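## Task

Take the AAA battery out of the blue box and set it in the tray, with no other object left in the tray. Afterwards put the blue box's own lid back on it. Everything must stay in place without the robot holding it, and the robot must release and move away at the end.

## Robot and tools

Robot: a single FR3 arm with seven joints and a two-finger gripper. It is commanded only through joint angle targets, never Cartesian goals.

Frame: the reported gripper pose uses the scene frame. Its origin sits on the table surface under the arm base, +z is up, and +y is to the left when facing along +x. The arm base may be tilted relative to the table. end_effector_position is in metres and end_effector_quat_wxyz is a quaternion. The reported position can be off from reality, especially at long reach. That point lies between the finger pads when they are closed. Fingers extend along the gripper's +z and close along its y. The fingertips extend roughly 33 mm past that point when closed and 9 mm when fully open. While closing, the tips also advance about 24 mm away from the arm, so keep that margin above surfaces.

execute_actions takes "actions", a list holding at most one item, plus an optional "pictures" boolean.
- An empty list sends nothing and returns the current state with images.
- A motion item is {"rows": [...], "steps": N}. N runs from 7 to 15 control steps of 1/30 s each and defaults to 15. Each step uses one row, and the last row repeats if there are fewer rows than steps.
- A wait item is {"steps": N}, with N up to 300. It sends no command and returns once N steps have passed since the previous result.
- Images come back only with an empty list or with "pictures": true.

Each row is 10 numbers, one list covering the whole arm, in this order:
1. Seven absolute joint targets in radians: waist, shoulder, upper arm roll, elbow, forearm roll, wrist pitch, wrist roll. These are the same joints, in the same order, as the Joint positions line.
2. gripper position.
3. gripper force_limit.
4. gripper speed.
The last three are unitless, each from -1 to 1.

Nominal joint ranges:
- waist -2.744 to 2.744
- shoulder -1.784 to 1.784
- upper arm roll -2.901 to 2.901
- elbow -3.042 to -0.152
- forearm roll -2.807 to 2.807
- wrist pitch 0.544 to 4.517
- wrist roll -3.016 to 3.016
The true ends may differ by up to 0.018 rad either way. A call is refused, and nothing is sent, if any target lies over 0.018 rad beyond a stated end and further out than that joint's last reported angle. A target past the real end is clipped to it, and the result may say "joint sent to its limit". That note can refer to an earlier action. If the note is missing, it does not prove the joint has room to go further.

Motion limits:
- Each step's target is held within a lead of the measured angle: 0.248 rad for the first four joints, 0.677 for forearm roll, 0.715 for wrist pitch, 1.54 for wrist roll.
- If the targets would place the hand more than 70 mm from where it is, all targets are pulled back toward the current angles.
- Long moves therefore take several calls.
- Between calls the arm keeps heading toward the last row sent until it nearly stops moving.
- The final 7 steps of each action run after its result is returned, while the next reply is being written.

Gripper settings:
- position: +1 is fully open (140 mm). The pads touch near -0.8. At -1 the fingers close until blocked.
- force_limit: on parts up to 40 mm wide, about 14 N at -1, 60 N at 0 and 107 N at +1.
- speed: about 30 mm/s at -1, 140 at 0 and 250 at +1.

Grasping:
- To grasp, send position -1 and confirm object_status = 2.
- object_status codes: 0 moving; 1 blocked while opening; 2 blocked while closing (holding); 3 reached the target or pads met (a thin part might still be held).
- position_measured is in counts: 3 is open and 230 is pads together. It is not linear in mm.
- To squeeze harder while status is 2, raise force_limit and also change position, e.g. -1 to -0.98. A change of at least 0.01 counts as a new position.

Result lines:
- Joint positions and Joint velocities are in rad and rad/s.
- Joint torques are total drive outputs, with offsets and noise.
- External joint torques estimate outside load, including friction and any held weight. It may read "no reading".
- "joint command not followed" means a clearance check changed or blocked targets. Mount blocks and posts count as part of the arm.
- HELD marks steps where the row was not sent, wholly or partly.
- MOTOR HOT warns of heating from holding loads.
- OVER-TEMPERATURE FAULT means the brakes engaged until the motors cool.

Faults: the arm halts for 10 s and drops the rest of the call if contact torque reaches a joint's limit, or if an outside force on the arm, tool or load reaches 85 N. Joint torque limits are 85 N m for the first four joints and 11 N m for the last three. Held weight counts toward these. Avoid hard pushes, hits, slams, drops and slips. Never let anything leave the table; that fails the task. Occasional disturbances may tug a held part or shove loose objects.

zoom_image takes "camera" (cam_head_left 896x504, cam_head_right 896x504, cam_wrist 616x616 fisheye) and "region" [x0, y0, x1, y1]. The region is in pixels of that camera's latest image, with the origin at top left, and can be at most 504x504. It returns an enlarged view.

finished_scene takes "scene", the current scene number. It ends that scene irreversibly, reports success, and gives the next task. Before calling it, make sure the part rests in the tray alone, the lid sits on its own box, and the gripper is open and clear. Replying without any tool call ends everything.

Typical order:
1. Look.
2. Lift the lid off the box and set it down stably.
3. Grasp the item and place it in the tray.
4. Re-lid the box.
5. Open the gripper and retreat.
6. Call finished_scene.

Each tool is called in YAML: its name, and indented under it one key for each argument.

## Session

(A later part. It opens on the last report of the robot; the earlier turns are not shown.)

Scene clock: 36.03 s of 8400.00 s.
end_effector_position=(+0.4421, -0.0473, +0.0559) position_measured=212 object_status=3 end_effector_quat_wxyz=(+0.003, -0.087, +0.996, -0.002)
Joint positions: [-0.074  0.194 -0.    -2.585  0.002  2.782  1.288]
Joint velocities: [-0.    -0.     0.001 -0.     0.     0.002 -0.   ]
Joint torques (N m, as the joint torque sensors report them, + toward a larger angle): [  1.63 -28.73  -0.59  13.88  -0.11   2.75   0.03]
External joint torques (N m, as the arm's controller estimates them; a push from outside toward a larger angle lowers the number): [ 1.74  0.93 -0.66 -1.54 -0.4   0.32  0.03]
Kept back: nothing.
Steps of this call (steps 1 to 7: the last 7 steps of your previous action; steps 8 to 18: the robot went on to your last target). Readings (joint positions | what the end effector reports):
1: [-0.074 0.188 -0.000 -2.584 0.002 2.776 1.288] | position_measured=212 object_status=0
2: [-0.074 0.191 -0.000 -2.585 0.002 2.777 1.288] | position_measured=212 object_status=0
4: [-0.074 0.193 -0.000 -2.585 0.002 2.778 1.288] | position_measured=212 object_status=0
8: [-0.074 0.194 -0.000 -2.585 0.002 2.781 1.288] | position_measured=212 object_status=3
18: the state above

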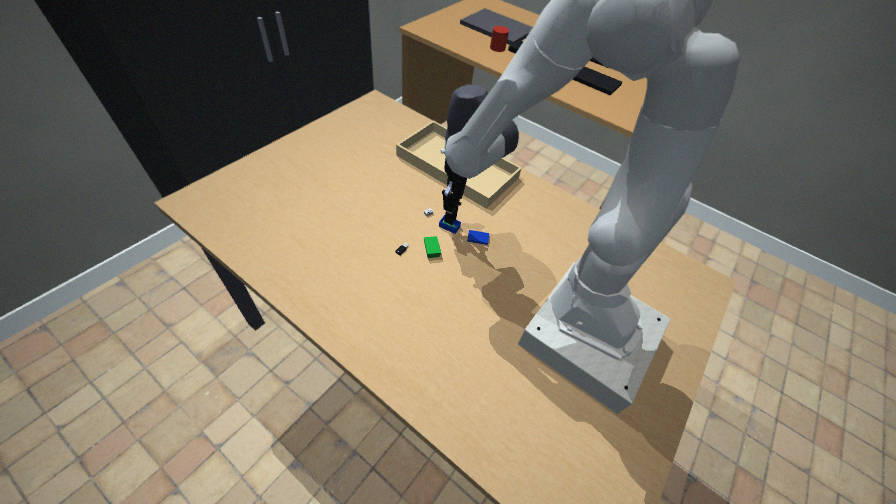

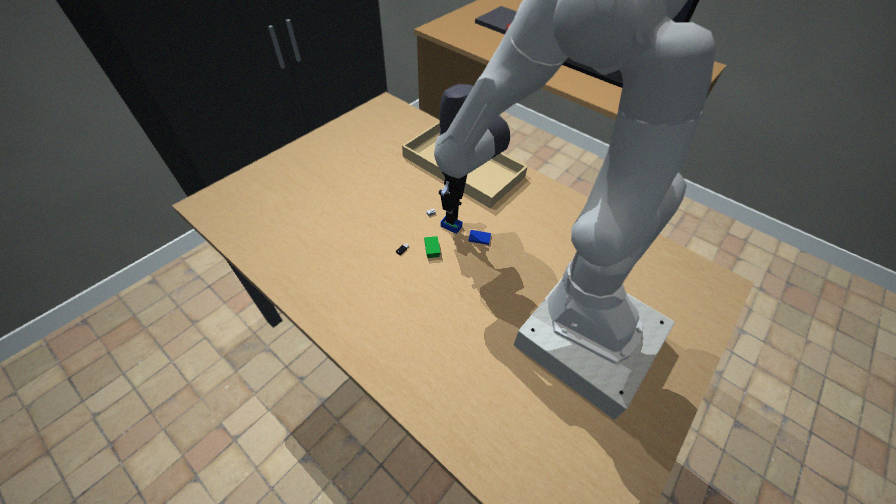

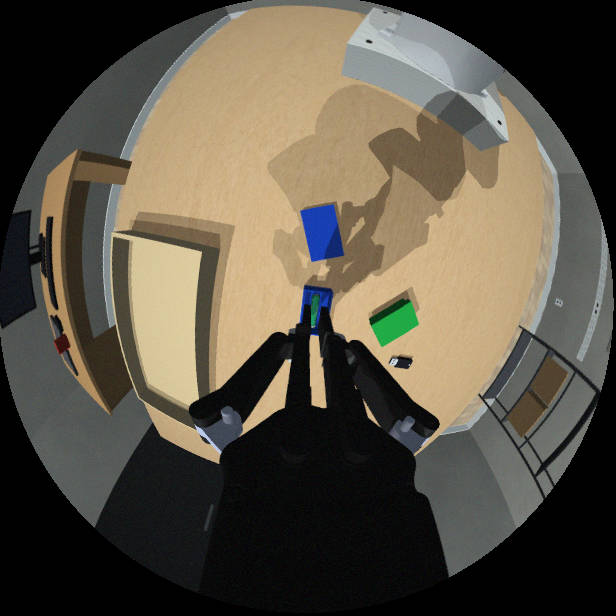

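Looks centred. Descend slowly.

execute_actions:
  actions:
    - {"rows":[[-0.071,0.2,0,-2.585,0,2.79,1.29,-0.655,-0.5,0],[-0.071,0.205,0,-2.586,0,2.8,1.29,-0.655,-0.5,0],[-0.071,0.21,0,-2.587,0,2.805,1.29,-0.655,-0.5,0],[-0.071,0.215,0,-2.588,0,2.81,1.29,-0.655,-0.5,0],[-0.071,0.22,0,-2.589,0,2.815,1.29,-0.655,-0.5,0],[-0.071,0.225,0,-2.59,0,2.82,1.29,-0.655,-0.5,0],[-0.071,0.23,0,-2.59,0,2.825,1.29,-0.655,-0.5,0],[-0.071,0.235,0,-2.59,0,2.83,1.29,-0.655,-0.5,0],[-0.071,0.24,0,-2.59,0,2.83,1.29,-0.655,-0.5,0],[-0.071,0.243,0,-2.59,0,2.83,1.29,-0.655,-0.5,0]],"steps":15}

execute_actions:
  actions:
    - {"steps":15}
  pictures: true

zoom_image:
  camera: "cam_wrist"
  region: [260,250,370,360]

Scene clock: 36.67 s of 8400.00 s.
end_effector_position=(+0.4384, -0.0469, +0.0448) position_measured=212 object_status=3 end_effector_quat_wxyz=(-0.000, -0.087, +0.996, -0.001)
Joint positions: [-0.074  0.222 -0.    -2.587  0.002  2.808  1.288]
Joint velocities: [ 0.     0.154  0.    -0.015  0.     0.121  0.001]
Joint torques (N m, as the joint torque sensors report them, + toward a larger angle): [  2.61 -30.22  -0.45  13.52  -0.08   2.75   0.05]
External joint torques (N m, as the arm's controller estimates them; a push from outside toward a larger angle lowers the number): [ 2.69  0.7  -0.58 -1.65 -0.35  0.29  0.05]
Steps of this call (steps 1 to 11: the robot went on to your last target; steps 12 to 19: the first 8 steps of this action). Readings (joint positions | what the end effector reports):
12: [-0.074 0.194 -0.000 -2.585 0.002 2.783 1.288] | position_measured=212 object_status=3
13: [-0.074 0.196 -0.000 -2.585 0.002 2.786 1.288] | position_measured=212 object_status=3
15: [-0.074 0.203 -0.000 -2.585 0.002 2.792 1.288] | position_measured=212 object_status=3
19: the state above

Scene clock: 37.17 s of 8400.00 s.
end_effector_position=(+0.4361, -0.0467, +0.0373) position_measured=212 object_status=3 end_effector_quat_wxyz=(-0.001, -0.087, +0.996, -0.001)
Joint positions: [-0.074  0.242 -0.    -2.589  0.002  2.826  1.288]
Joint velocities: [ 0.001 -0.002 -0.001  0.    -0.001  0.006 -0.001]
Joint torques (N m, as the joint torque sensors report them, + toward a larger angle): [  1.88 -29.05  -0.32  12.27  -0.02   2.87   0.02]
External joint torques (N m, as the arm's controller estimates them; a push from outside toward a larger angle lowers the number): [ 1.94  1.3  -0.48 -2.31 -0.26  0.44  0.02]
Kept back: nothing.
Steps of this call (steps 1 to 7: the last 7 steps of your previous action; steps 8 to 15: the robot went on to your last target). Readings (joint positions | what the end effector reports):
1: [-0.074 0.227 -0.000 -2.587 0.002 2.811 1.288] | position_measured=212 object_status=3
2: [-0.074 0.232 -0.000 -2.588 0.002 2.814 1.288] | position_measured=212 object_status=3
4: [-0.074 0.239 -0.000 -2.589 0.002 2.818 1.288] | position_measured=212 object_status=3
8: [-0.074 0.242 -0.000 -2.589 0.002 2.823 1.288] | position_measured=212 object_status=3
15: the state above

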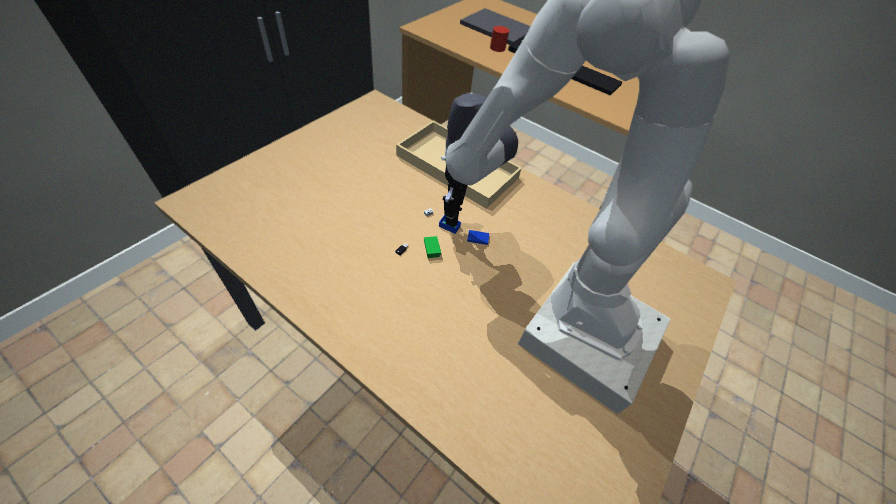

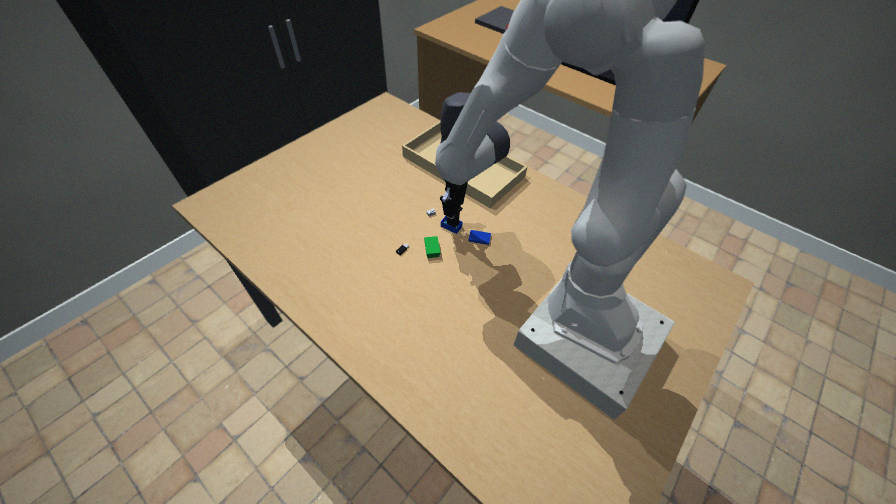

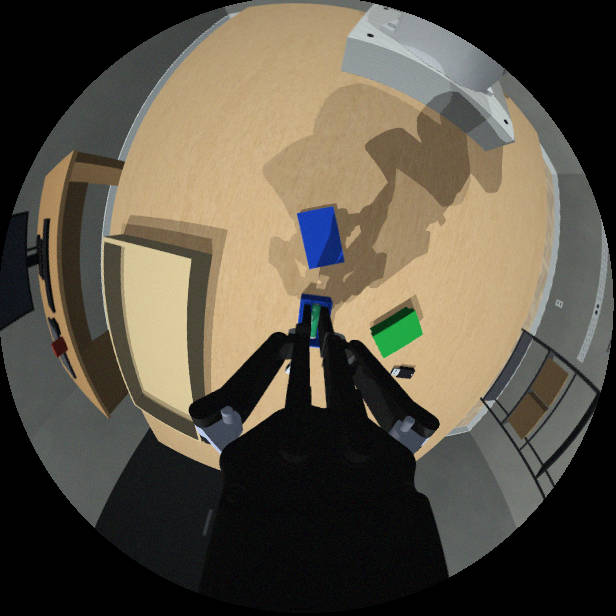

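Region (260, 250, 370, 360) of cam_wrist's 616x616 image, scaled by 4.582, with more detail than that image has.

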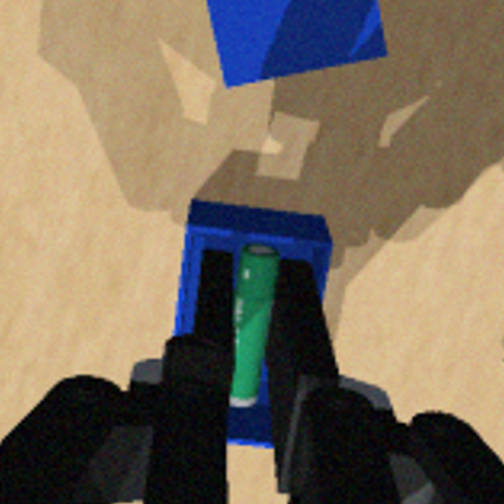

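execute_actions:
  actions:
    - {"rows":[[-0.071,0.24,0,-2.588,0,2.83,1.29,-1,-0.3,0]],"steps":15}

execute_actions:
  actions:
    - {"rows":[[-0.071,0.24,0,-2.588,0,2.83,1.29,-1,-0.3,0],[-0.071,0.22,0,-2.588,0,2.81,1.29,-1,-0.3,0],[-0.071,0.19,0,-2.588,0,2.78,1.29,-1,-0.3,0],[-0.071,0.15,0,-2.588,0,2.74,1.29,-1,-0.3,0],[-0.071,0.11,0,-2.58,0,2.69,1.29,-1,-0.3,0],[-0.071,0.07,0,-2.56,0,2.63,1.29,-1,-0.3,0],[-0.071,0.05,0,-2.53,0,2.58,1.29,-1,-0.3,0]],"steps":15}

execute_actions:
  actions:
    - {"rows":[[-0.15,0.08,0,-2.47,0,2.55,1.29,-1,-0.3,0],[-0.25,0.13,0,-2.39,0,2.53,1.29,-1,-0.3,0],[-0.35,0.19,0,-2.3,0,2.5,1.29,-1,-0.3,0],[-0.44,0.26,0,-2.224,0,2.49,1.29,-1,-0.3,0]],"steps":15}

execute_actions:
  actions:
    - {"steps":20}
  pictures: true

Scene clock: 38.27 s of 8400.00 s.
end_effector_position=(+0.4366, -0.0467, +0.0376) position_measured=219 object_status=0 end_effector_quat_wxyz=(-0.000, -0.087, +0.996, -0.001)
Joint positions: [-0.073  0.241 -0.    -2.589  0.002  2.828  1.288]
Joint velocities: [ 0.     0.001  0.001  0.001 -0.    -0.    -0.   ]
Joint torques (N m, as the joint torque sensors report them, + toward a larger angle): [  2.37 -30.46  -0.04  14.38  -0.16   2.89   0.05]
External joint torques (N m, as the arm's controller estimates them; a push from outside toward a larger angle lowers the number): [ 2.41 -0.19 -0.23 -0.22 -0.41  0.46  0.05]
Steps of this call (steps 1 to 15: the robot went on to your last target; steps 16 to 25: nothing new was sent; steps 26 to 33: the first 8 steps of this action). Readings (joint positions | what the end effector reports):
26: [-0.073 0.242 -0.000 -2.589 0.002 2.827 1.288] | position_measured=212 object_status=0
27: [-0.073 0.241 -0.000 -2.589 0.002 2.828 1.288] | position_measured=217 object_status=0
29: [-0.073 0.241 -0.000 -2.589 0.002 2.828 1.288] | position_measured=219 object_status=0
33: the state above

Scene clock: 38.77 s of 8400.00 s.
end_effector_position=(+0.4648, -0.0495, +0.1006) position_measured=220 object_status=2 end_effector_quat_wxyz=(+0.023, -0.087, +0.996, -0.005)
Joint positions: [-0.073  0.098 -0.    -2.558  0.002  2.701  1.288]
Joint velocities: [-0.    -0.762  0.     0.463 -0.001 -0.666 -0.001]
Joint torques (N m, as the joint torque sensors report them, + toward a larger angle): [  2.65 -19.97  -0.48  11.35   0.04   0.94   0.12]
External joint torques (N m, as the arm's controller estimates them; a push from outside toward a larger angle lowers the number): [ 2.74 -1.66 -0.47  1.12 -0.33 -0.38  0.12]
Steps of this call (steps 1 to 7: the last 7 steps of your previous action; steps 8 to 15: the first 8 steps of this action). Readings (joint positions | what the end effector reports):
8: [-0.073 0.241 -0.000 -2.589 0.002 2.828 1.288] | position_measured=220 object_status=2
9: [-0.073 0.239 -0.000 -2.589 0.002 2.825 1.288] | position_measured=220 object_status=2
11: [-0.073 0.213 -0.000 -2.592 0.002 2.804 1.288] | position_measured=220 object_status=2
15: the state above

Scene clock: 39.27 s of 8400.00 s.
end_effector_position=(+0.5069, -0.1811, +0.1300) position_measured=220 object_status=2 end_effector_quat_wxyz=(+0.022, +0.031, +0.999, -0.007)
Joint positions: [-0.32   0.194  0.009 -2.311  0.     2.549  1.288]
Joint velocities: [-1.01   0.58  -0.08   0.798 -0.    -0.211  0.001]
Joint torques (N m, as the joint torque sensors report them, + toward a larger angle): [  1.5  -35.41  -0.35  14.89   0.42   1.6   -0.02]
External joint torques (N m, as the arm's controller estimates them; a push from outside toward a larger angle lowers the number): [ 0.31  0.87 -1.25 -0.28 -0.03 -0.19 -0.02]
Steps of this call (steps 1 to 7: the last 7 steps of your previous action; steps 8 to 15: the first 8 steps of this action). Readings (joint positions | what the end effector reports):
8: [-0.085 0.055 0.006 -2.519 0.001 2.603 1.288] | position_measured=220 object_status=2
9: [-0.112 0.070 0.013 -2.493 0.000 2.592 1.288] | position_measured=220 object_status=2
11: [-0.180 0.111 0.013 -2.429 0.000 2.576 1.288] | position_measured=220 object_status=2
15: the state above

Scene clock: 39.93 s of 8400.00 s.
end_effector_position=(+0.4900, -0.2524, +0.1231) position_measured=220 object_status=2 end_effector_quat_wxyz=(+0.005, +0.097, +0.995, -0.003)
Joint positions: [-0.442  0.258 -0.001 -2.226  0.     2.494  1.288]
Joint velocities: [-0.001  0.001 -0.001 -0.001  0.001 -0.008 -0.   ]
Joint torques (N m, as the joint torque sensors report them, + toward a larger angle): [  1.77 -34.72   0.41  20.02   0.57   2.05   0.  ]
External joint torques (N m, as the arm's controller estimates them; a push from outside toward a larger angle lowers the number): [ 1.96  1.43  0.35  0.08  0.07 -0.38  0.  ]
Kept back: nothing.
Steps of this call (steps 1 to 7: the last 7 steps of your previous action; steps 8 to 20: the robot went on to your last target). Readings (joint positions | what the end effector reports):
1: [-0.354 0.213 0.007 -2.285 0.000 2.540 1.288] | position_measured=220 object_status=2
2: [-0.384 0.229 0.003 -2.263 0.000 2.533 1.288] | position_measured=220 object_status=2
4: [-0.424 0.247 -0.007 -2.241 0.000 2.520 1.288] | position_measured=220 object_status=2
8: [-0.443 0.257 -0.008 -2.229 0.000 2.505 1.288] | position_measured=220 object_status=2
20: the state above

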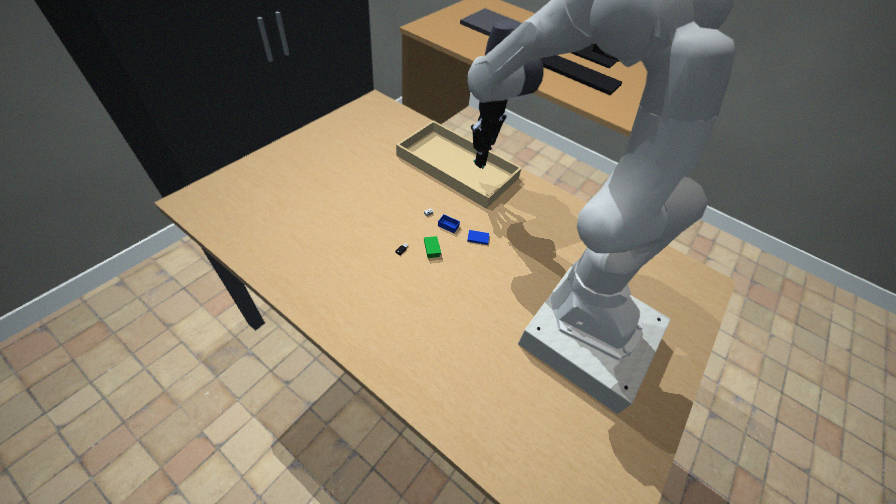

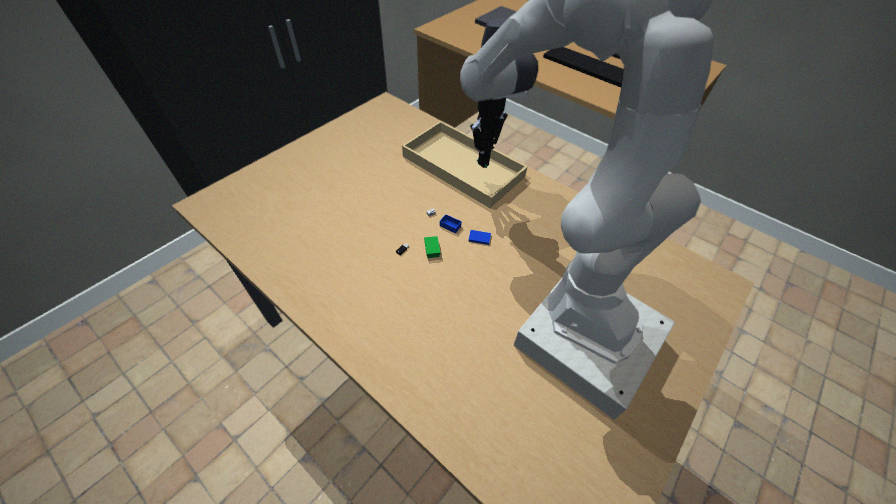

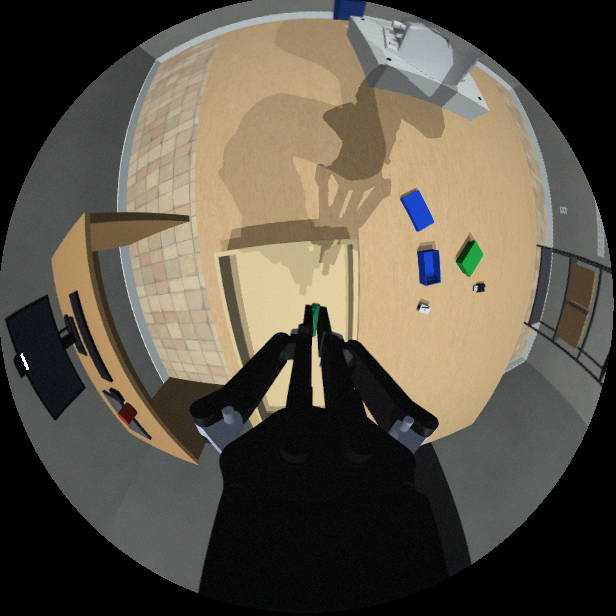

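execute_actions:
  actions:
    - {"rows":[[-0.44,0.27,0,-2.22,0,2.56,1.29,-1,-0.3,0],[-0.44,0.29,0,-2.22,0,2.62,1.29,-1,-0.3,0],[-0.44,0.32,0,-2.22,0,2.645,1.29,-1,-0.3,0],[-0.44,0.35,0,-2.22,0,2.645,1.29,-1,-0.3,0],[-0.44,0.38,0,-2.22,0,2.645,1.29,-1,-0.3,0],[-0.44,0.405,0,-2.22,0,2.645,1.29,-1,-0.3,0],[-0.44,0.43,0,-2.218,0,2.645,1.29,-1,-0.3,0]],"steps":15}

execute_actions:
  actions:
    - {"steps":15}

execute_actions:
  actions:
    - {"rows":[[-0.44,0.43,0,-2.218,0,2.645,1.29,-0.3,-0.3,0],[-0.44,0.43,0,-2.218,0,2.645,1.29,-0.3,-0.3,0],[-0.44,0.43,0,-2.218,0,2.645,1.29,-0.3,-0.3,0],[-0.44,0.43,0,-2.218,0,2.645,1.29,-0.3,-0.3,0],[-0.44,0.43,0,-2.218,0,2.645,1.29,-0.3,-0.3,0],[-0.44,0.39,0,-2.22,0,2.6,1.29,-0.3,-0.3,0],[-0.44,0.34,0,-2.23,0,2.56,1.29,-0.3,-0.3,0],[-0.44,0.28,0,-2.25,0,2.52,1.29,-0.3,-0.3,0],[-0.44,0.22,0,-2.27,0,2.48,1.29,-0.3,-0.3,0]],"steps":15}
  pictures: true

Scene clock: 40.83 s of 8400.00 s.
end_effector_position=(+0.4910, -0.2530, +0.0651) position_measured=220 object_status=2 end_effector_quat_wxyz=(+0.002, +0.097, +0.995, -0.002)
Joint positions: [-0.442  0.389 -0.001 -2.216  0.     2.608  1.288]
Joint velocities: [-0.     0.681  0.001 -0.068  0.001  0.184  0.001]
Joint torques (N m, as the joint torque sensors report them, + toward a larger angle): [  1.6  -45.61   0.55  19.36   0.36   3.76  -0.01]
External joint torques (N m, as the arm's controller estimates them; a push from outside toward a larger angle lowers the number): [ 1.55  2.87  0.13 -2.48 -0.03  0.73 -0.01]
Steps of this call (steps 1 to 15: the robot went on to your last target; steps 16 to 19: nothing new was sent; steps 20 to 27: the first 8 steps of this action). Readings (joint positions | what the end effector reports):
20: [-0.442 0.260 -0.001 -2.225 0.000 2.501 1.288] | position_measured=220 object_status=2
21: [-0.442 0.265 -0.001 -2.223 0.000 2.520 1.288] | position_measured=220 object_status=2
23: [-0.442 0.291 -0.001 -2.217 0.000 2.562 1.288] | position_measured=220 object_status=2
27: the state above

Scene clock: 41.33 s of 8400.00 s.
end_effector_position=(+0.4858, -0.2504, +0.0449) position_measured=220 object_status=2 end_effector_quat_wxyz=(-0.003, +0.097, +0.995, +0.000)
Joint positions: [-0.442  0.428 -0.001 -2.22   0.     2.64   1.288]
Joint velocities: [ 0.001  0.001 -0.001 -0.001 -0.001  0.012 -0.   ]
Joint torques (N m, as the joint torque sensors report them, + toward a larger angle): [  1.7  -37.59   0.69  17.33   0.4    2.74   0.12]
External joint torques (N m, as the arm's controller estimates them; a push from outside toward a larger angle lowers the number): [ 1.7   1.25  0.32 -0.25  0.01  0.34  0.12]
Kept back: nothing.
Steps of this call (steps 1 to 7: the last 7 steps of your previous action; steps 8 to 15: the robot went on to your last target). Readings (joint positions | what the end effector reports):
1: [-0.442 0.408 -0.001 -2.219 0.000 2.613 1.288] | position_measured=220 object_status=2
2: [-0.442 0.421 -0.001 -2.221 0.000 2.617 1.288] | position_measured=220 object_status=2
4: [-0.442 0.428 -0.001 -2.222 0.000 2.623 1.288] | position_measured=220 object_status=2
8: [-0.442 0.428 -0.001 -2.220 0.000 2.634 1.288] | position_measured=220 object_status=2
15: the state above

Scene clock: 41.60 s of 8400.00 s.
end_effector_position=(+0.4814, -0.2480, +0.0613) position_measured=169 object_status=0 end_effector_quat_wxyz=(-0.005, +0.097, +0.995, +0.001)
Joint positions: [-0.442  0.383 -0.001 -2.236  0.     2.605  1.288]
Joint velocities: [-0.001 -1.004  0.001 -0.339 -0.001 -0.576  0.001]
Joint torques (N m, as the joint torque sensors report them, + toward a larger angle): [  1.82 -50.65   0.39  24.62   0.33   3.99   0.  ]
External joint torques (N m, as the arm's controller estimates them; a push from outside toward a larger angle lowers the number): [ 1.62 -0.25 -0.23 -3.27 -0.06 -0.35  0.  ]
Steps of this call (steps 1 to 8: the first 8 steps of this action). Readings (joint positions | what the end effector reports):
1: [-0.442 0.428 -0.001 -2.220 0.000 2.641 1.288] | position_measured=220 object_status=0
2: [-0.442 0.428 -0.001 -2.220 0.000 2.641 1.288] | position_measured=220 object_status=0
4: [-0.442 0.428 -0.001 -2.220 0.000 2.642 1.288] | position_measured=200 object_status=0
8: the state above

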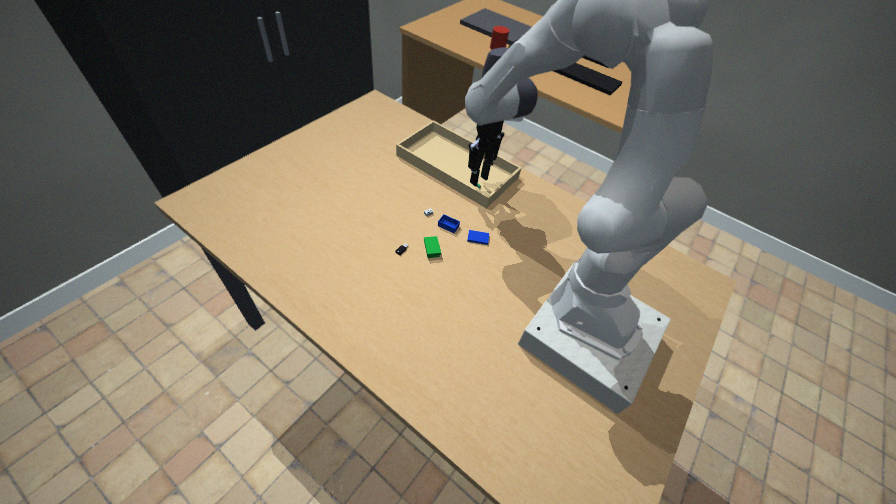

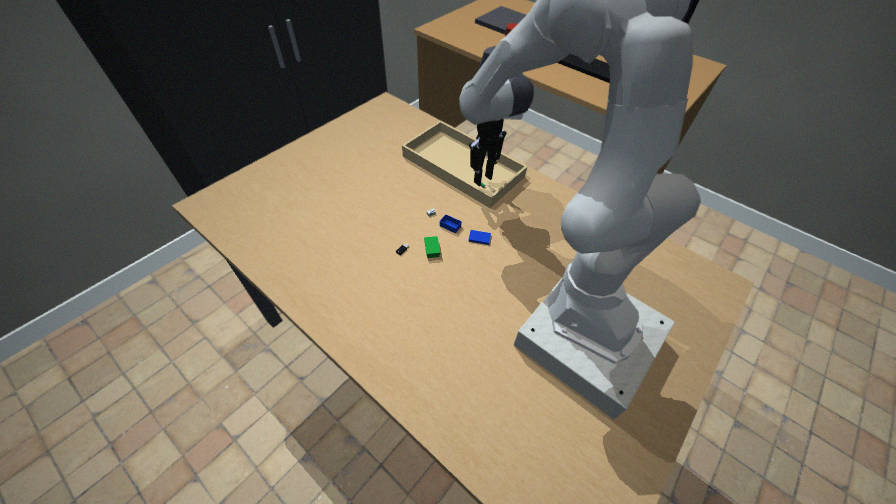

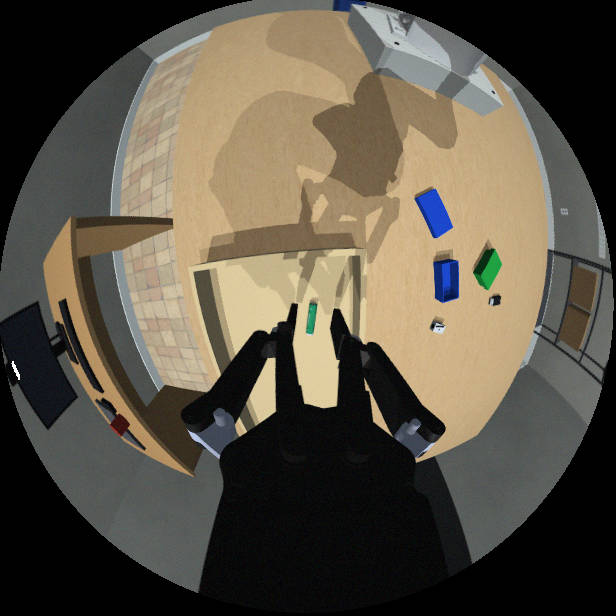

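execute_actions:
  actions:
    - {"rows":[[-0.4,0.1,0,-2.4,0,2.5,0.97,0.0,-0.5,0],[-0.3,0.0,0,-2.55,0,2.55,0.97,0.0,-0.5,0],[-0.22,-0.1,0,-2.7,0,2.62,0.97,0.0,-0.5,0],[-0.22,-0.1,0,-2.7,0,2.62,0.97,0.0,-0.5,0],[-0.164,-0.154,0,-2.83,0,2.7,0.97,0.0,-0.5,0],[-0.164,-0.154,0,-2.83,0,2.7,0.97,0.0,-0.5,0],[-0.164,-0.154,0,-2.869,0,2.715,0.97,0.0,-0.5,0]],"steps":15}

execute_actions:
  actions:
    - {"steps":35}
  pictures: true

zoom_image:
  camera: "cam_wrist"
  region: [250,240,380,360]

Scene clock: 42.40 s of 8400.00 s.
end_effector_position=(+0.4187, -0.1081, +0.1398) position_measured=129 object_status=0 end_effector_quat_wxyz=(+0.019, -0.087, +0.996, -0.008)
Joint positions: [-0.223 -0.09   0.003 -2.654  0.001  2.603  1.144]
Joint velocities: [ 0.666 -0.718  0.161 -1.507 -0.009  0.454 -0.387]
Joint torques (N m, as the joint torque sensors report them, + toward a larger angle): [ -8.93 -10.96 -11.62  17.28   0.82   2.59  -0.32]
External joint torques (N m, as the arm's controller estimates them; a push from outside toward a larger angle lowers the number): [ 3.3  -1.59  0.56 -1.99 -0.5   0.45 -0.3 ]
Steps of this call (steps 1 to 7: the last 7 steps of your previous action; steps 8 to 16: the robot went on to your last target; steps 17 to 24: the first 8 steps of this action). Readings (joint positions | what the end effector reports):
17: [-0.437 0.200 -0.004 -2.295 0.001 2.493 1.263] | position_measured=167 object_status=0
18: [-0.419 0.160 -0.010 -2.346 0.001 2.498 1.240] | position_measured=162 object_status=0
20: [-0.359 0.074 -0.013 -2.443 0.001 2.521 1.207] | position_measured=146 object_status=0
24: the state above

Scene clock: 43.57 s of 8400.00 s.
end_effector_position=(+0.3479, -0.0699, +0.1001) position_measured=129 object_status=3 end_effector_quat_wxyz=(-0.001, -0.196, +0.981, -0.001)
Joint positions: [-0.167 -0.152  0.001 -2.867  0.001  2.712  0.977]
Joint velocities: [-0.002  0.001  0.    -0.002  0.    -0.    -0.014]
Joint torques (N m, as the joint torque sensors report them, + toward a larger angle): [  2.2  -19.28  -0.95  14.19   0.33   2.85  -0.3 ]
External joint torques (N m, as the arm's controller estimates them; a push from outside toward a larger angle lowers the number): [ 2.29 -0.41 -0.72 -2.3  -0.01  0.43 -0.3 ]
Kept back: nothing.
Steps of this call (steps 1 to 7: the last 7 steps of your previous action; steps 8 to 35: the robot went on to your last target). Readings (joint positions | what the end effector reports):
1: [-0.204 -0.109 0.006 -2.704 0.001 2.619 1.130] | position_measured=129 object_status=0
2: [-0.190 -0.124 0.006 -2.754 0.001 2.635 1.115] | position_measured=129 object_status=0
4: [-0.174 -0.138 0.006 -2.825 0.001 2.657 1.087] | position_measured=129 object_status=0
8: [-0.167 -0.147 0.003 -2.864 0.001 2.684 1.047] | position_measured=129 object_status=3
35: the state above

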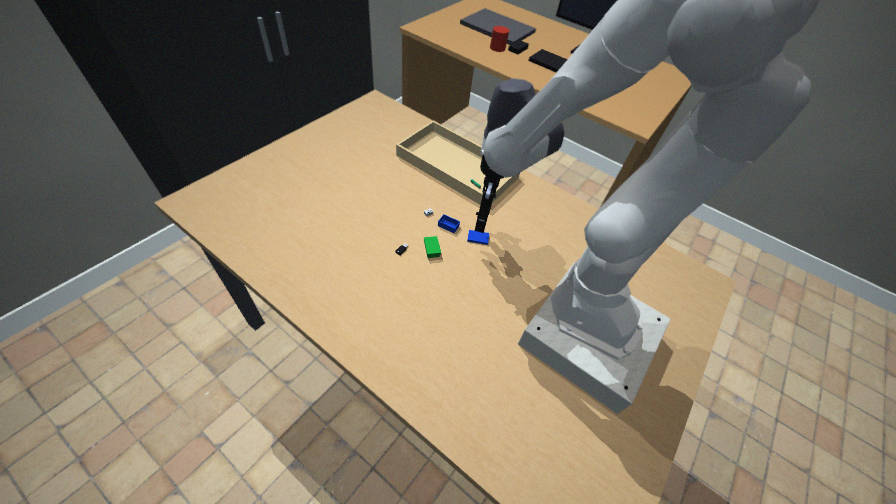

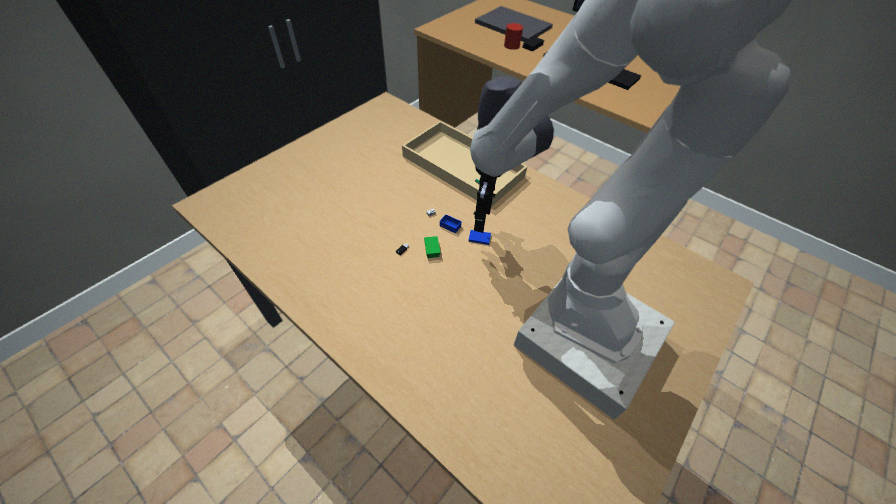

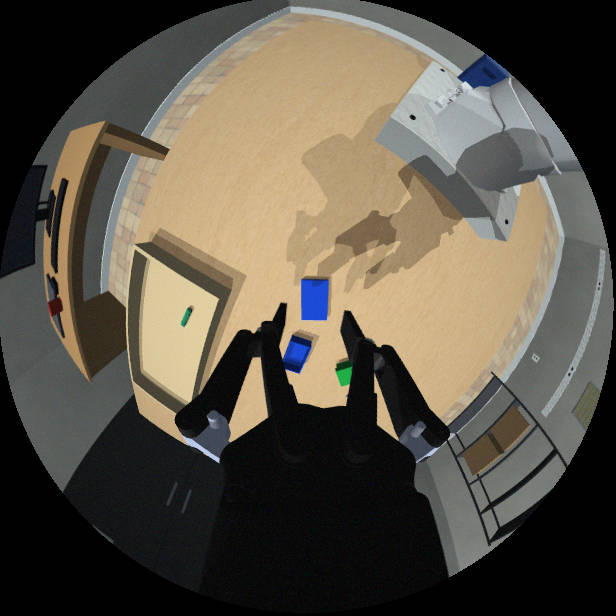

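Region (250, 240, 380, 360) of cam_wrist's 616x616 image, scaled by 3.877, with more detail than that image has; it fills the top 465 rows of this view, and the rest is white.

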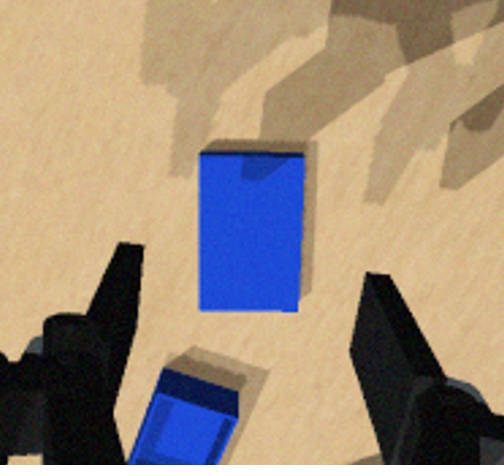

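execute_actions:
  actions:
    - {"rows":[[-0.164,-0.154,0,-2.867,0,2.8,0.97,0.0,-0.5,0],[-0.164,-0.15,0,-2.865,0,2.87,0.97,0.0,-0.5,0],[-0.164,-0.13,0,-2.863,0,2.92,0.97,0.0,-0.5,0],[-0.164,-0.1,0,-2.861,0,2.945,0.97,0.0,-0.5,0],[-0.164,-0.07,0,-2.86,0,2.945,0.97,0.0,-0.5,0],[-0.164,-0.04,0,-2.86,0,2.945,0.97,0.0,-0.5,0],[-0.164,-0.01,0,-2.858,0,2.945,0.97,0.0,-0.5,0],[-0.164,0.02,0,-2.857,0,2.945,0.97,0.0,-0.5,0],[-0.164,0.05,0,-2.856,0,2.945,0.97,0.0,-0.5,0],[-0.164,0.07,0,-2.855,0,2.945,0.97,0.0,-0.5,0],[-0.164,0.088,0,-2.855,0,2.945,0.97,0.0,-0.5,0]],"steps":15}

execute_actions:
  actions:
    - {"steps":18}

execute_actions:
  actions:
    - {"rows":[[-0.164,0.086,0,-2.853,0,2.945,0.97,-1,-0.5,0]],"steps":15}

execute_actions:
  actions:
    - {"steps":10}
  pictures: true

Scene clock: 44.47 s of 8400.00 s.
end_effector_position=(+0.3748, -0.0753, +0.0820) position_measured=129 object_status=3 end_effector_quat_wxyz=(+0.035, -0.198, +0.979, -0.016)
Joint positions: [-0.167 -0.048  0.001 -2.857  0.001  2.884  0.973]
Joint velocities: [-0.     0.852 -0.001  0.016  0.001  0.369 -0.   ]
Joint torques (N m, as the joint torque sensors report them, + toward a larger angle): [  1.76 -21.94  -1.4   13.14   0.21   2.78  -0.22]
External joint torques (N m, as the arm's controller estimates them; a push from outside toward a larger angle lowers the number): [ 1.82  0.97 -1.29  0.18 -0.05  0.52 -0.22]
Steps of this call (steps 1 to 15: the robot went on to your last target; steps 16 to 19: nothing new was sent; steps 20 to 27: the first 8 steps of this action). Readings (joint positions | what the end effector reports):
20: [-0.167 -0.152 0.001 -2.868 0.001 2.723 0.974] | position_measured=129 object_status=3
21: [-0.167 -0.152 0.001 -2.868 0.001 2.746 0.974] | position_measured=129 object_status=3
23: [-0.167 -0.139 0.001 -2.864 0.001 2.805 0.974] | position_measured=129 object_status=3
27: the state above

Scene clock: 45.07 s of 8400.00 s.
end_effector_position=(+0.3463, -0.0697, +0.0381) position_measured=129 object_status=3 end_effector_quat_wxyz=(-0.001, -0.198, +0.980, -0.001)
Joint positions: [-0.167  0.086  0.001 -2.857  0.001  2.941  0.973]
Joint velocities: [-0.     0.001 -0.     0.     0.001  0.012  0.   ]
Joint torques (N m, as the joint torque sensors report them, + toward a larger angle): [  1.96 -22.5   -1.33  12.69   0.1    2.8   -0.16]
External joint torques (N m, as the arm's controller estimates them; a push from outside toward a larger angle lowers the number): [ 2.03  0.54 -1.34  0.29 -0.06  0.36 -0.16]
Kept back: nothing.
Steps of this call (steps 1 to 7: the last 7 steps of your previous action; steps 8 to 18: the robot went on to your last target). Readings (joint positions | what the end effector reports):
1: [-0.167 -0.019 0.001 -2.856 0.001 2.895 0.973] | position_measured=129 object_status=3
2: [-0.167 0.009 0.001 -2.856 0.001 2.903 0.973] | position_measured=129 object_status=3
4: [-0.167 0.056 0.001 -2.857 0.001 2.915 0.973] | position_measured=129 object_status=3
8: [-0.167 0.085 0.001 -2.857 0.001 2.928 0.973] | position_measured=129 object_status=3
18: the state above

Scene clock: 45.33 s of 8400.00 s.
end_effector_position=(+0.3514, -0.0707, +0.0407) position_measured=179 object_status=0 end_effector_quat_wxyz=(+0.004, -0.198, +0.980, -0.003)
Joint positions: [-0.166  0.082  0.001 -2.853  0.001  2.944  0.973]
Joint velocities: [-0.001 -0.021  0.001  0.039 -0.001  0.024 -0.002]
Joint torques (N m, as the joint torque sensors report them, + toward a larger angle): [  2.41 -19.3   -1.49   9.68   0.1    2.16  -0.26]
External joint torques (N m, as the arm's controller estimates them; a push from outside toward a larger angle lowers the number): [ 2.    2.59 -1.74 -0.9  -0.03  0.18 -0.26]
Steps of this call (steps 1 to 8: the first 8 steps of this action). Readings (joint positions | what the end effector reports):
1: [-0.167 0.086 0.001 -2.857 0.001 2.941 0.973] | position_measured=129 object_status=0
2: [-0.167 0.086 0.001 -2.856 0.001 2.941 0.973] | position_measured=134 object_status=0
4: [-0.167 0.086 0.001 -2.855 0.001 2.942 0.973] | position_measured=149 object_status=0
8: the state above

Scene clock: 45.67 s of 8400.00 s.
end_effector_position=(+0.3515, -0.0707, +0.0406) position_measured=232 object_status=0 end_effector_quat_wxyz=(+0.005, -0.198, +0.980, -0.003)
Joint positions: [-0.166  0.083  0.001 -2.852  0.001  2.944  0.973]
Joint velocities: [ 0.001  0.     0.001 -0.     0.001 -0.     0.   ]
Joint torques (N m, as the joint torque sensors report them, + toward a larger angle): [  1.51 -21.26  -0.68  11.05   0.17   2.64  -0.3 ]
External joint torques (N m, as the arm's controller estimates them; a push from outside toward a larger angle lowers the number): [ 1.54  1.86 -0.73 -1.51  0.01  0.18 -0.3 ]
Kept back: nothing.
Steps of this call (steps 1 to 7: the last 7 steps of your previous action; steps 8 to 10: the robot went on to your last target). Readings (joint positions | what the end effector reports):
1: [-0.166 0.082 0.001 -2.852 0.001 2.944 0.973] | position_measured=187 object_status=0
2: [-0.166 0.083 0.001 -2.852 0.001 2.944 0.973] | position_measured=195 object_status=0
4: [-0.166 0.083 0.001 -2.852 0.001 2.944 0.973] | position_measured=210 object_status=0
8: [-0.166 0.083 0.001 -2.852 0.001 2.944 0.973] | position_measured=232 object_status=0
10: the state above

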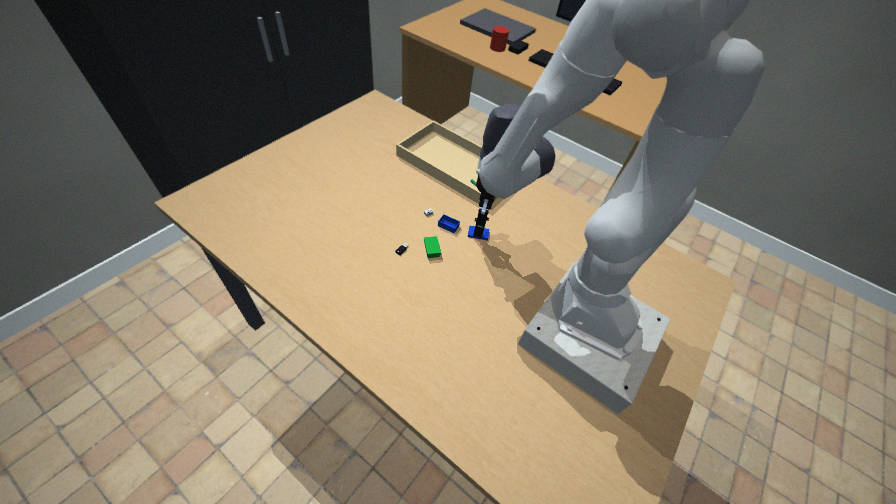

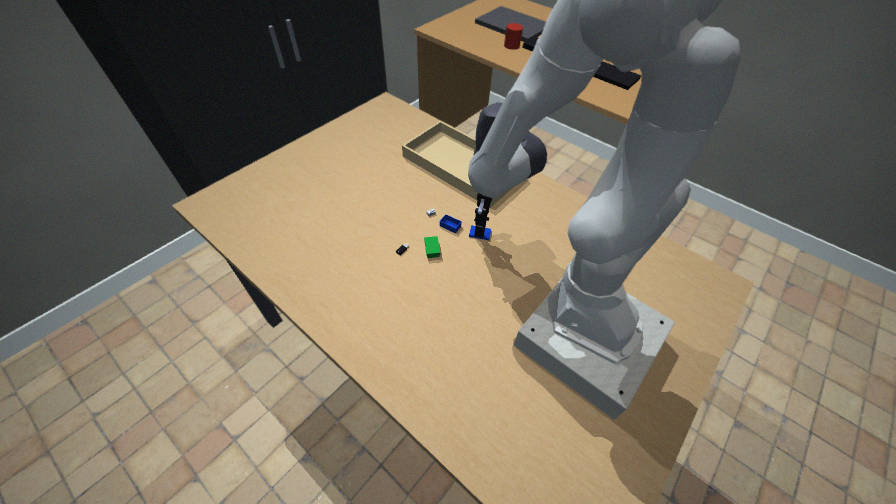

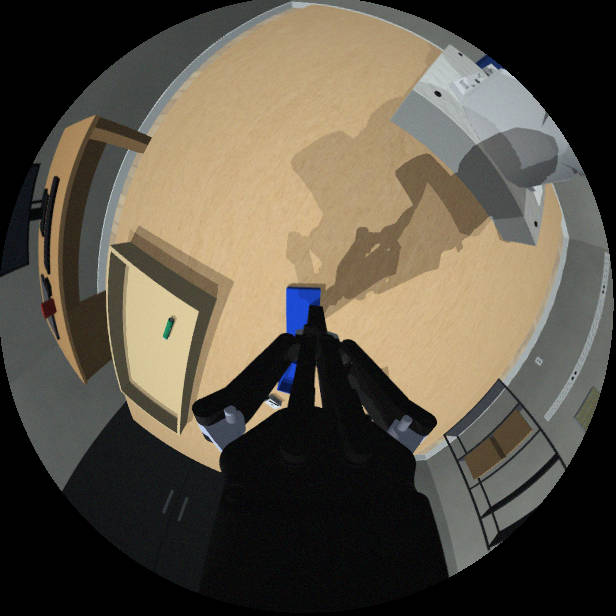

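execute_actions:
  actions:
    - {"rows":[[-0.167,0.06,0,-2.855,0,2.93,0.97,-1,-0.5,0],[-0.167,0.04,0,-2.855,0,2.93,0.97,-1,-0.5,0],[-0.176,0.04,0,-2.855,0,2.93,0.97,0.1,-0.5,0.5],[-0.187,0.04,0,-2.856,0,2.93,0.97,0.1,-0.5,0.5]],"steps":15}

execute_actions:
  actions:
    - {"rows":[[-0.187,0.04,0,-2.857,0,2.95,0.97,0.1,-0.5,0.5],[-0.187,0.04,0,-2.857,0,2.95,0.97,0.1,-0.5,0.5],[-0.187,0.055,0,-2.857,0,2.95,0.97,0.1,-0.5,0.5],[-0.187,0.07,0,-2.857,0,2.95,0.97,0.1,-0.5,0.5],[-0.187,0.085,0,-2.857,0,2.95,0.97,0.1,-0.5,0.5],[-0.187,0.097,0,-2.857,0,2.95,0.97,0.1,-0.5,0.5]],"steps":15}

execute_actions:
  actions:
    - {"steps":18}
  pictures: true

Scene clock: 46.53 s of 8400.00 s.
end_effector_position=(+0.3603, -0.0787, +0.0540) position_measured=182 object_status=0 end_effector_quat_wxyz=(+0.018, -0.190, +0.982, -0.009)
Joint positions: [-0.183  0.042  0.    -2.855  0.001  2.936  0.973]
Joint velocities: [-0.033 -0.017 -0.001 -0.001  0.001 -0.015 -0.002]
Joint torques (N m, as the joint torque sensors report them, + toward a larger angle): [ -0.61 -23.38  -0.77  12.2    0.14   2.05  -0.14]
External joint torques (N m, as the arm's controller estimates them; a push from outside toward a larger angle lowers the number): [-0.93 -1.4  -1.16 -0.81  0.   -0.42 -0.14]
Steps of this call (steps 1 to 15: the robot went on to your last target; steps 16 to 18: nothing new was sent; steps 19 to 26: the first 8 steps of this action). Readings (joint positions | what the end effector reports):
19: [-0.166 0.080 0.001 -2.853 0.001 2.942 0.973] | position_measured=232 object_status=3
20: [-0.166 0.072 0.001 -2.855 0.001 2.940 0.973] | position_measured=232 object_status=3
22: [-0.171 0.053 0.001 -2.855 0.001 2.938 0.973] | position_measured=231 object_status=0
26: the state above

Scene clock: 47.03 s of 8400.00 s.
end_effector_position=(+0.3470, -0.0765, +0.0389) position_measured=117 object_status=3 end_effector_quat_wxyz=(+0.002, -0.189, +0.982, -0.002)
Joint positions: [-0.184  0.086  0.    -2.856  0.001  2.945  0.973]
Joint velocities: [-0.     0.182 -0.    -0.022  0.001 -0.     0.002]
Joint torques (N m, as the joint torque sensors report them, + toward a larger angle): [ -0.75 -24.36  -0.58  10.41   0.09   3.27  -0.17]
External joint torques (N m, as the arm's controller estimates them; a push from outside toward a larger angle lowers the number): [-0.71  2.06 -0.62 -3.85 -0.06  0.4  -0.17]
Steps of this call (steps 1 to 7: the last 7 steps of your previous action; steps 8 to 15: the first 8 steps of this action). Readings (joint positions | what the end effector reports):
8: [-0.184 0.042 0.000 -2.855 0.001 2.935 0.973] | position_measured=117 object_status=0
9: [-0.184 0.042 0.000 -2.855 0.001 2.937 0.973] | position_measured=117 object_status=0
11: [-0.184 0.048 0.000 -2.855 0.001 2.942 0.973] | position_measured=117 object_status=0
15: the state above

Scene clock: 47.63 s of 8400.00 s.
end_effector_position=(+0.3438, -0.0758, +0.0355) position_measured=117 object_status=3 end_effector_quat_wxyz=(-0.002, -0.189, +0.982, -0.000)
Joint positions: [-0.184  0.095  0.    -2.857  0.001  2.947  0.973]
Joint velocities: [-0.001  0.    -0.001 -0.    -0.     0.001  0.001]
Joint torques (N m, as the joint torque sensors report them, + toward a larger angle): [ -0.3  -21.75  -0.39  11.99   0.17   2.95  -0.23]
External joint torques (N m, as the arm's controller estimates them; a push from outside toward a larger angle lowers the number): [-0.19  1.45 -0.37 -0.3   0.01  0.51 -0.23]
Kept back: nothing.
Steps of this call (steps 1 to 7: the last 7 steps of your previous action; steps 8 to 15: the robot went on to your last target; steps 16 to 18: nothing new was sent). Readings (joint positions | what the end effector reports):
1: [-0.184 0.090 0.000 -2.857 0.001 2.945 0.973] | position_measured=117 object_status=3
2: [-0.184 0.093 0.000 -2.857 0.001 2.945 0.973] | position_measured=117 object_status=3
4: [-0.184 0.095 0.000 -2.857 0.001 2.945 0.973] | position_measured=117 object_status=3
8: [-0.184 0.095 0.000 -2.857 0.001 2.947 0.973] | position_measured=117 object_status=3
18: the state above
The arm was judged still, so your last target was given up. Only a new action makes it travel on or press farther. Fingers that are still opening or closing keep moving.

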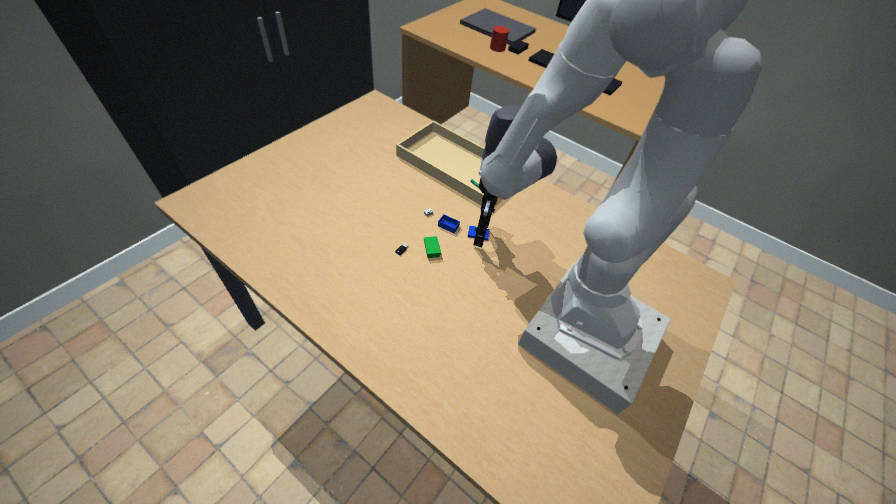

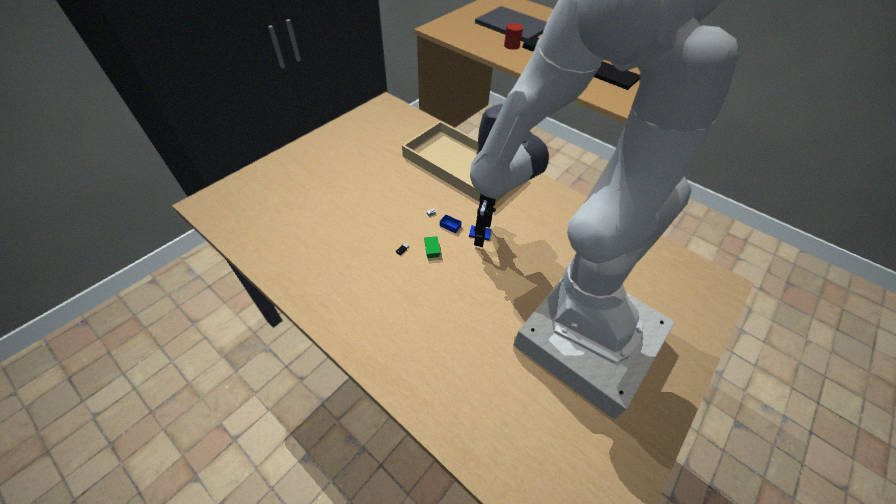

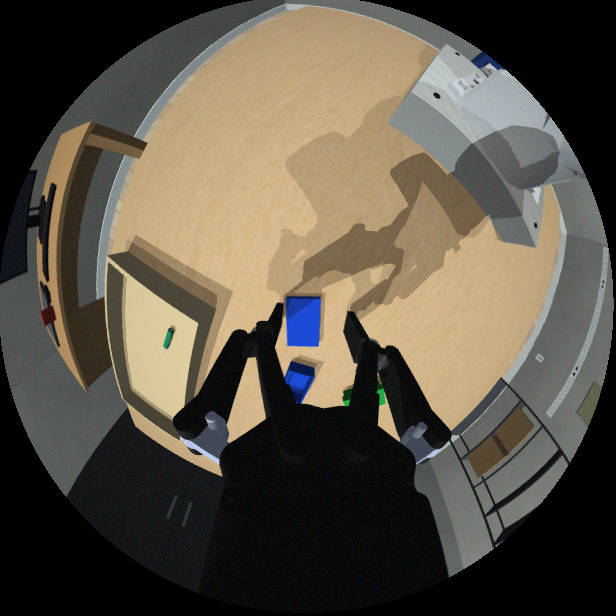

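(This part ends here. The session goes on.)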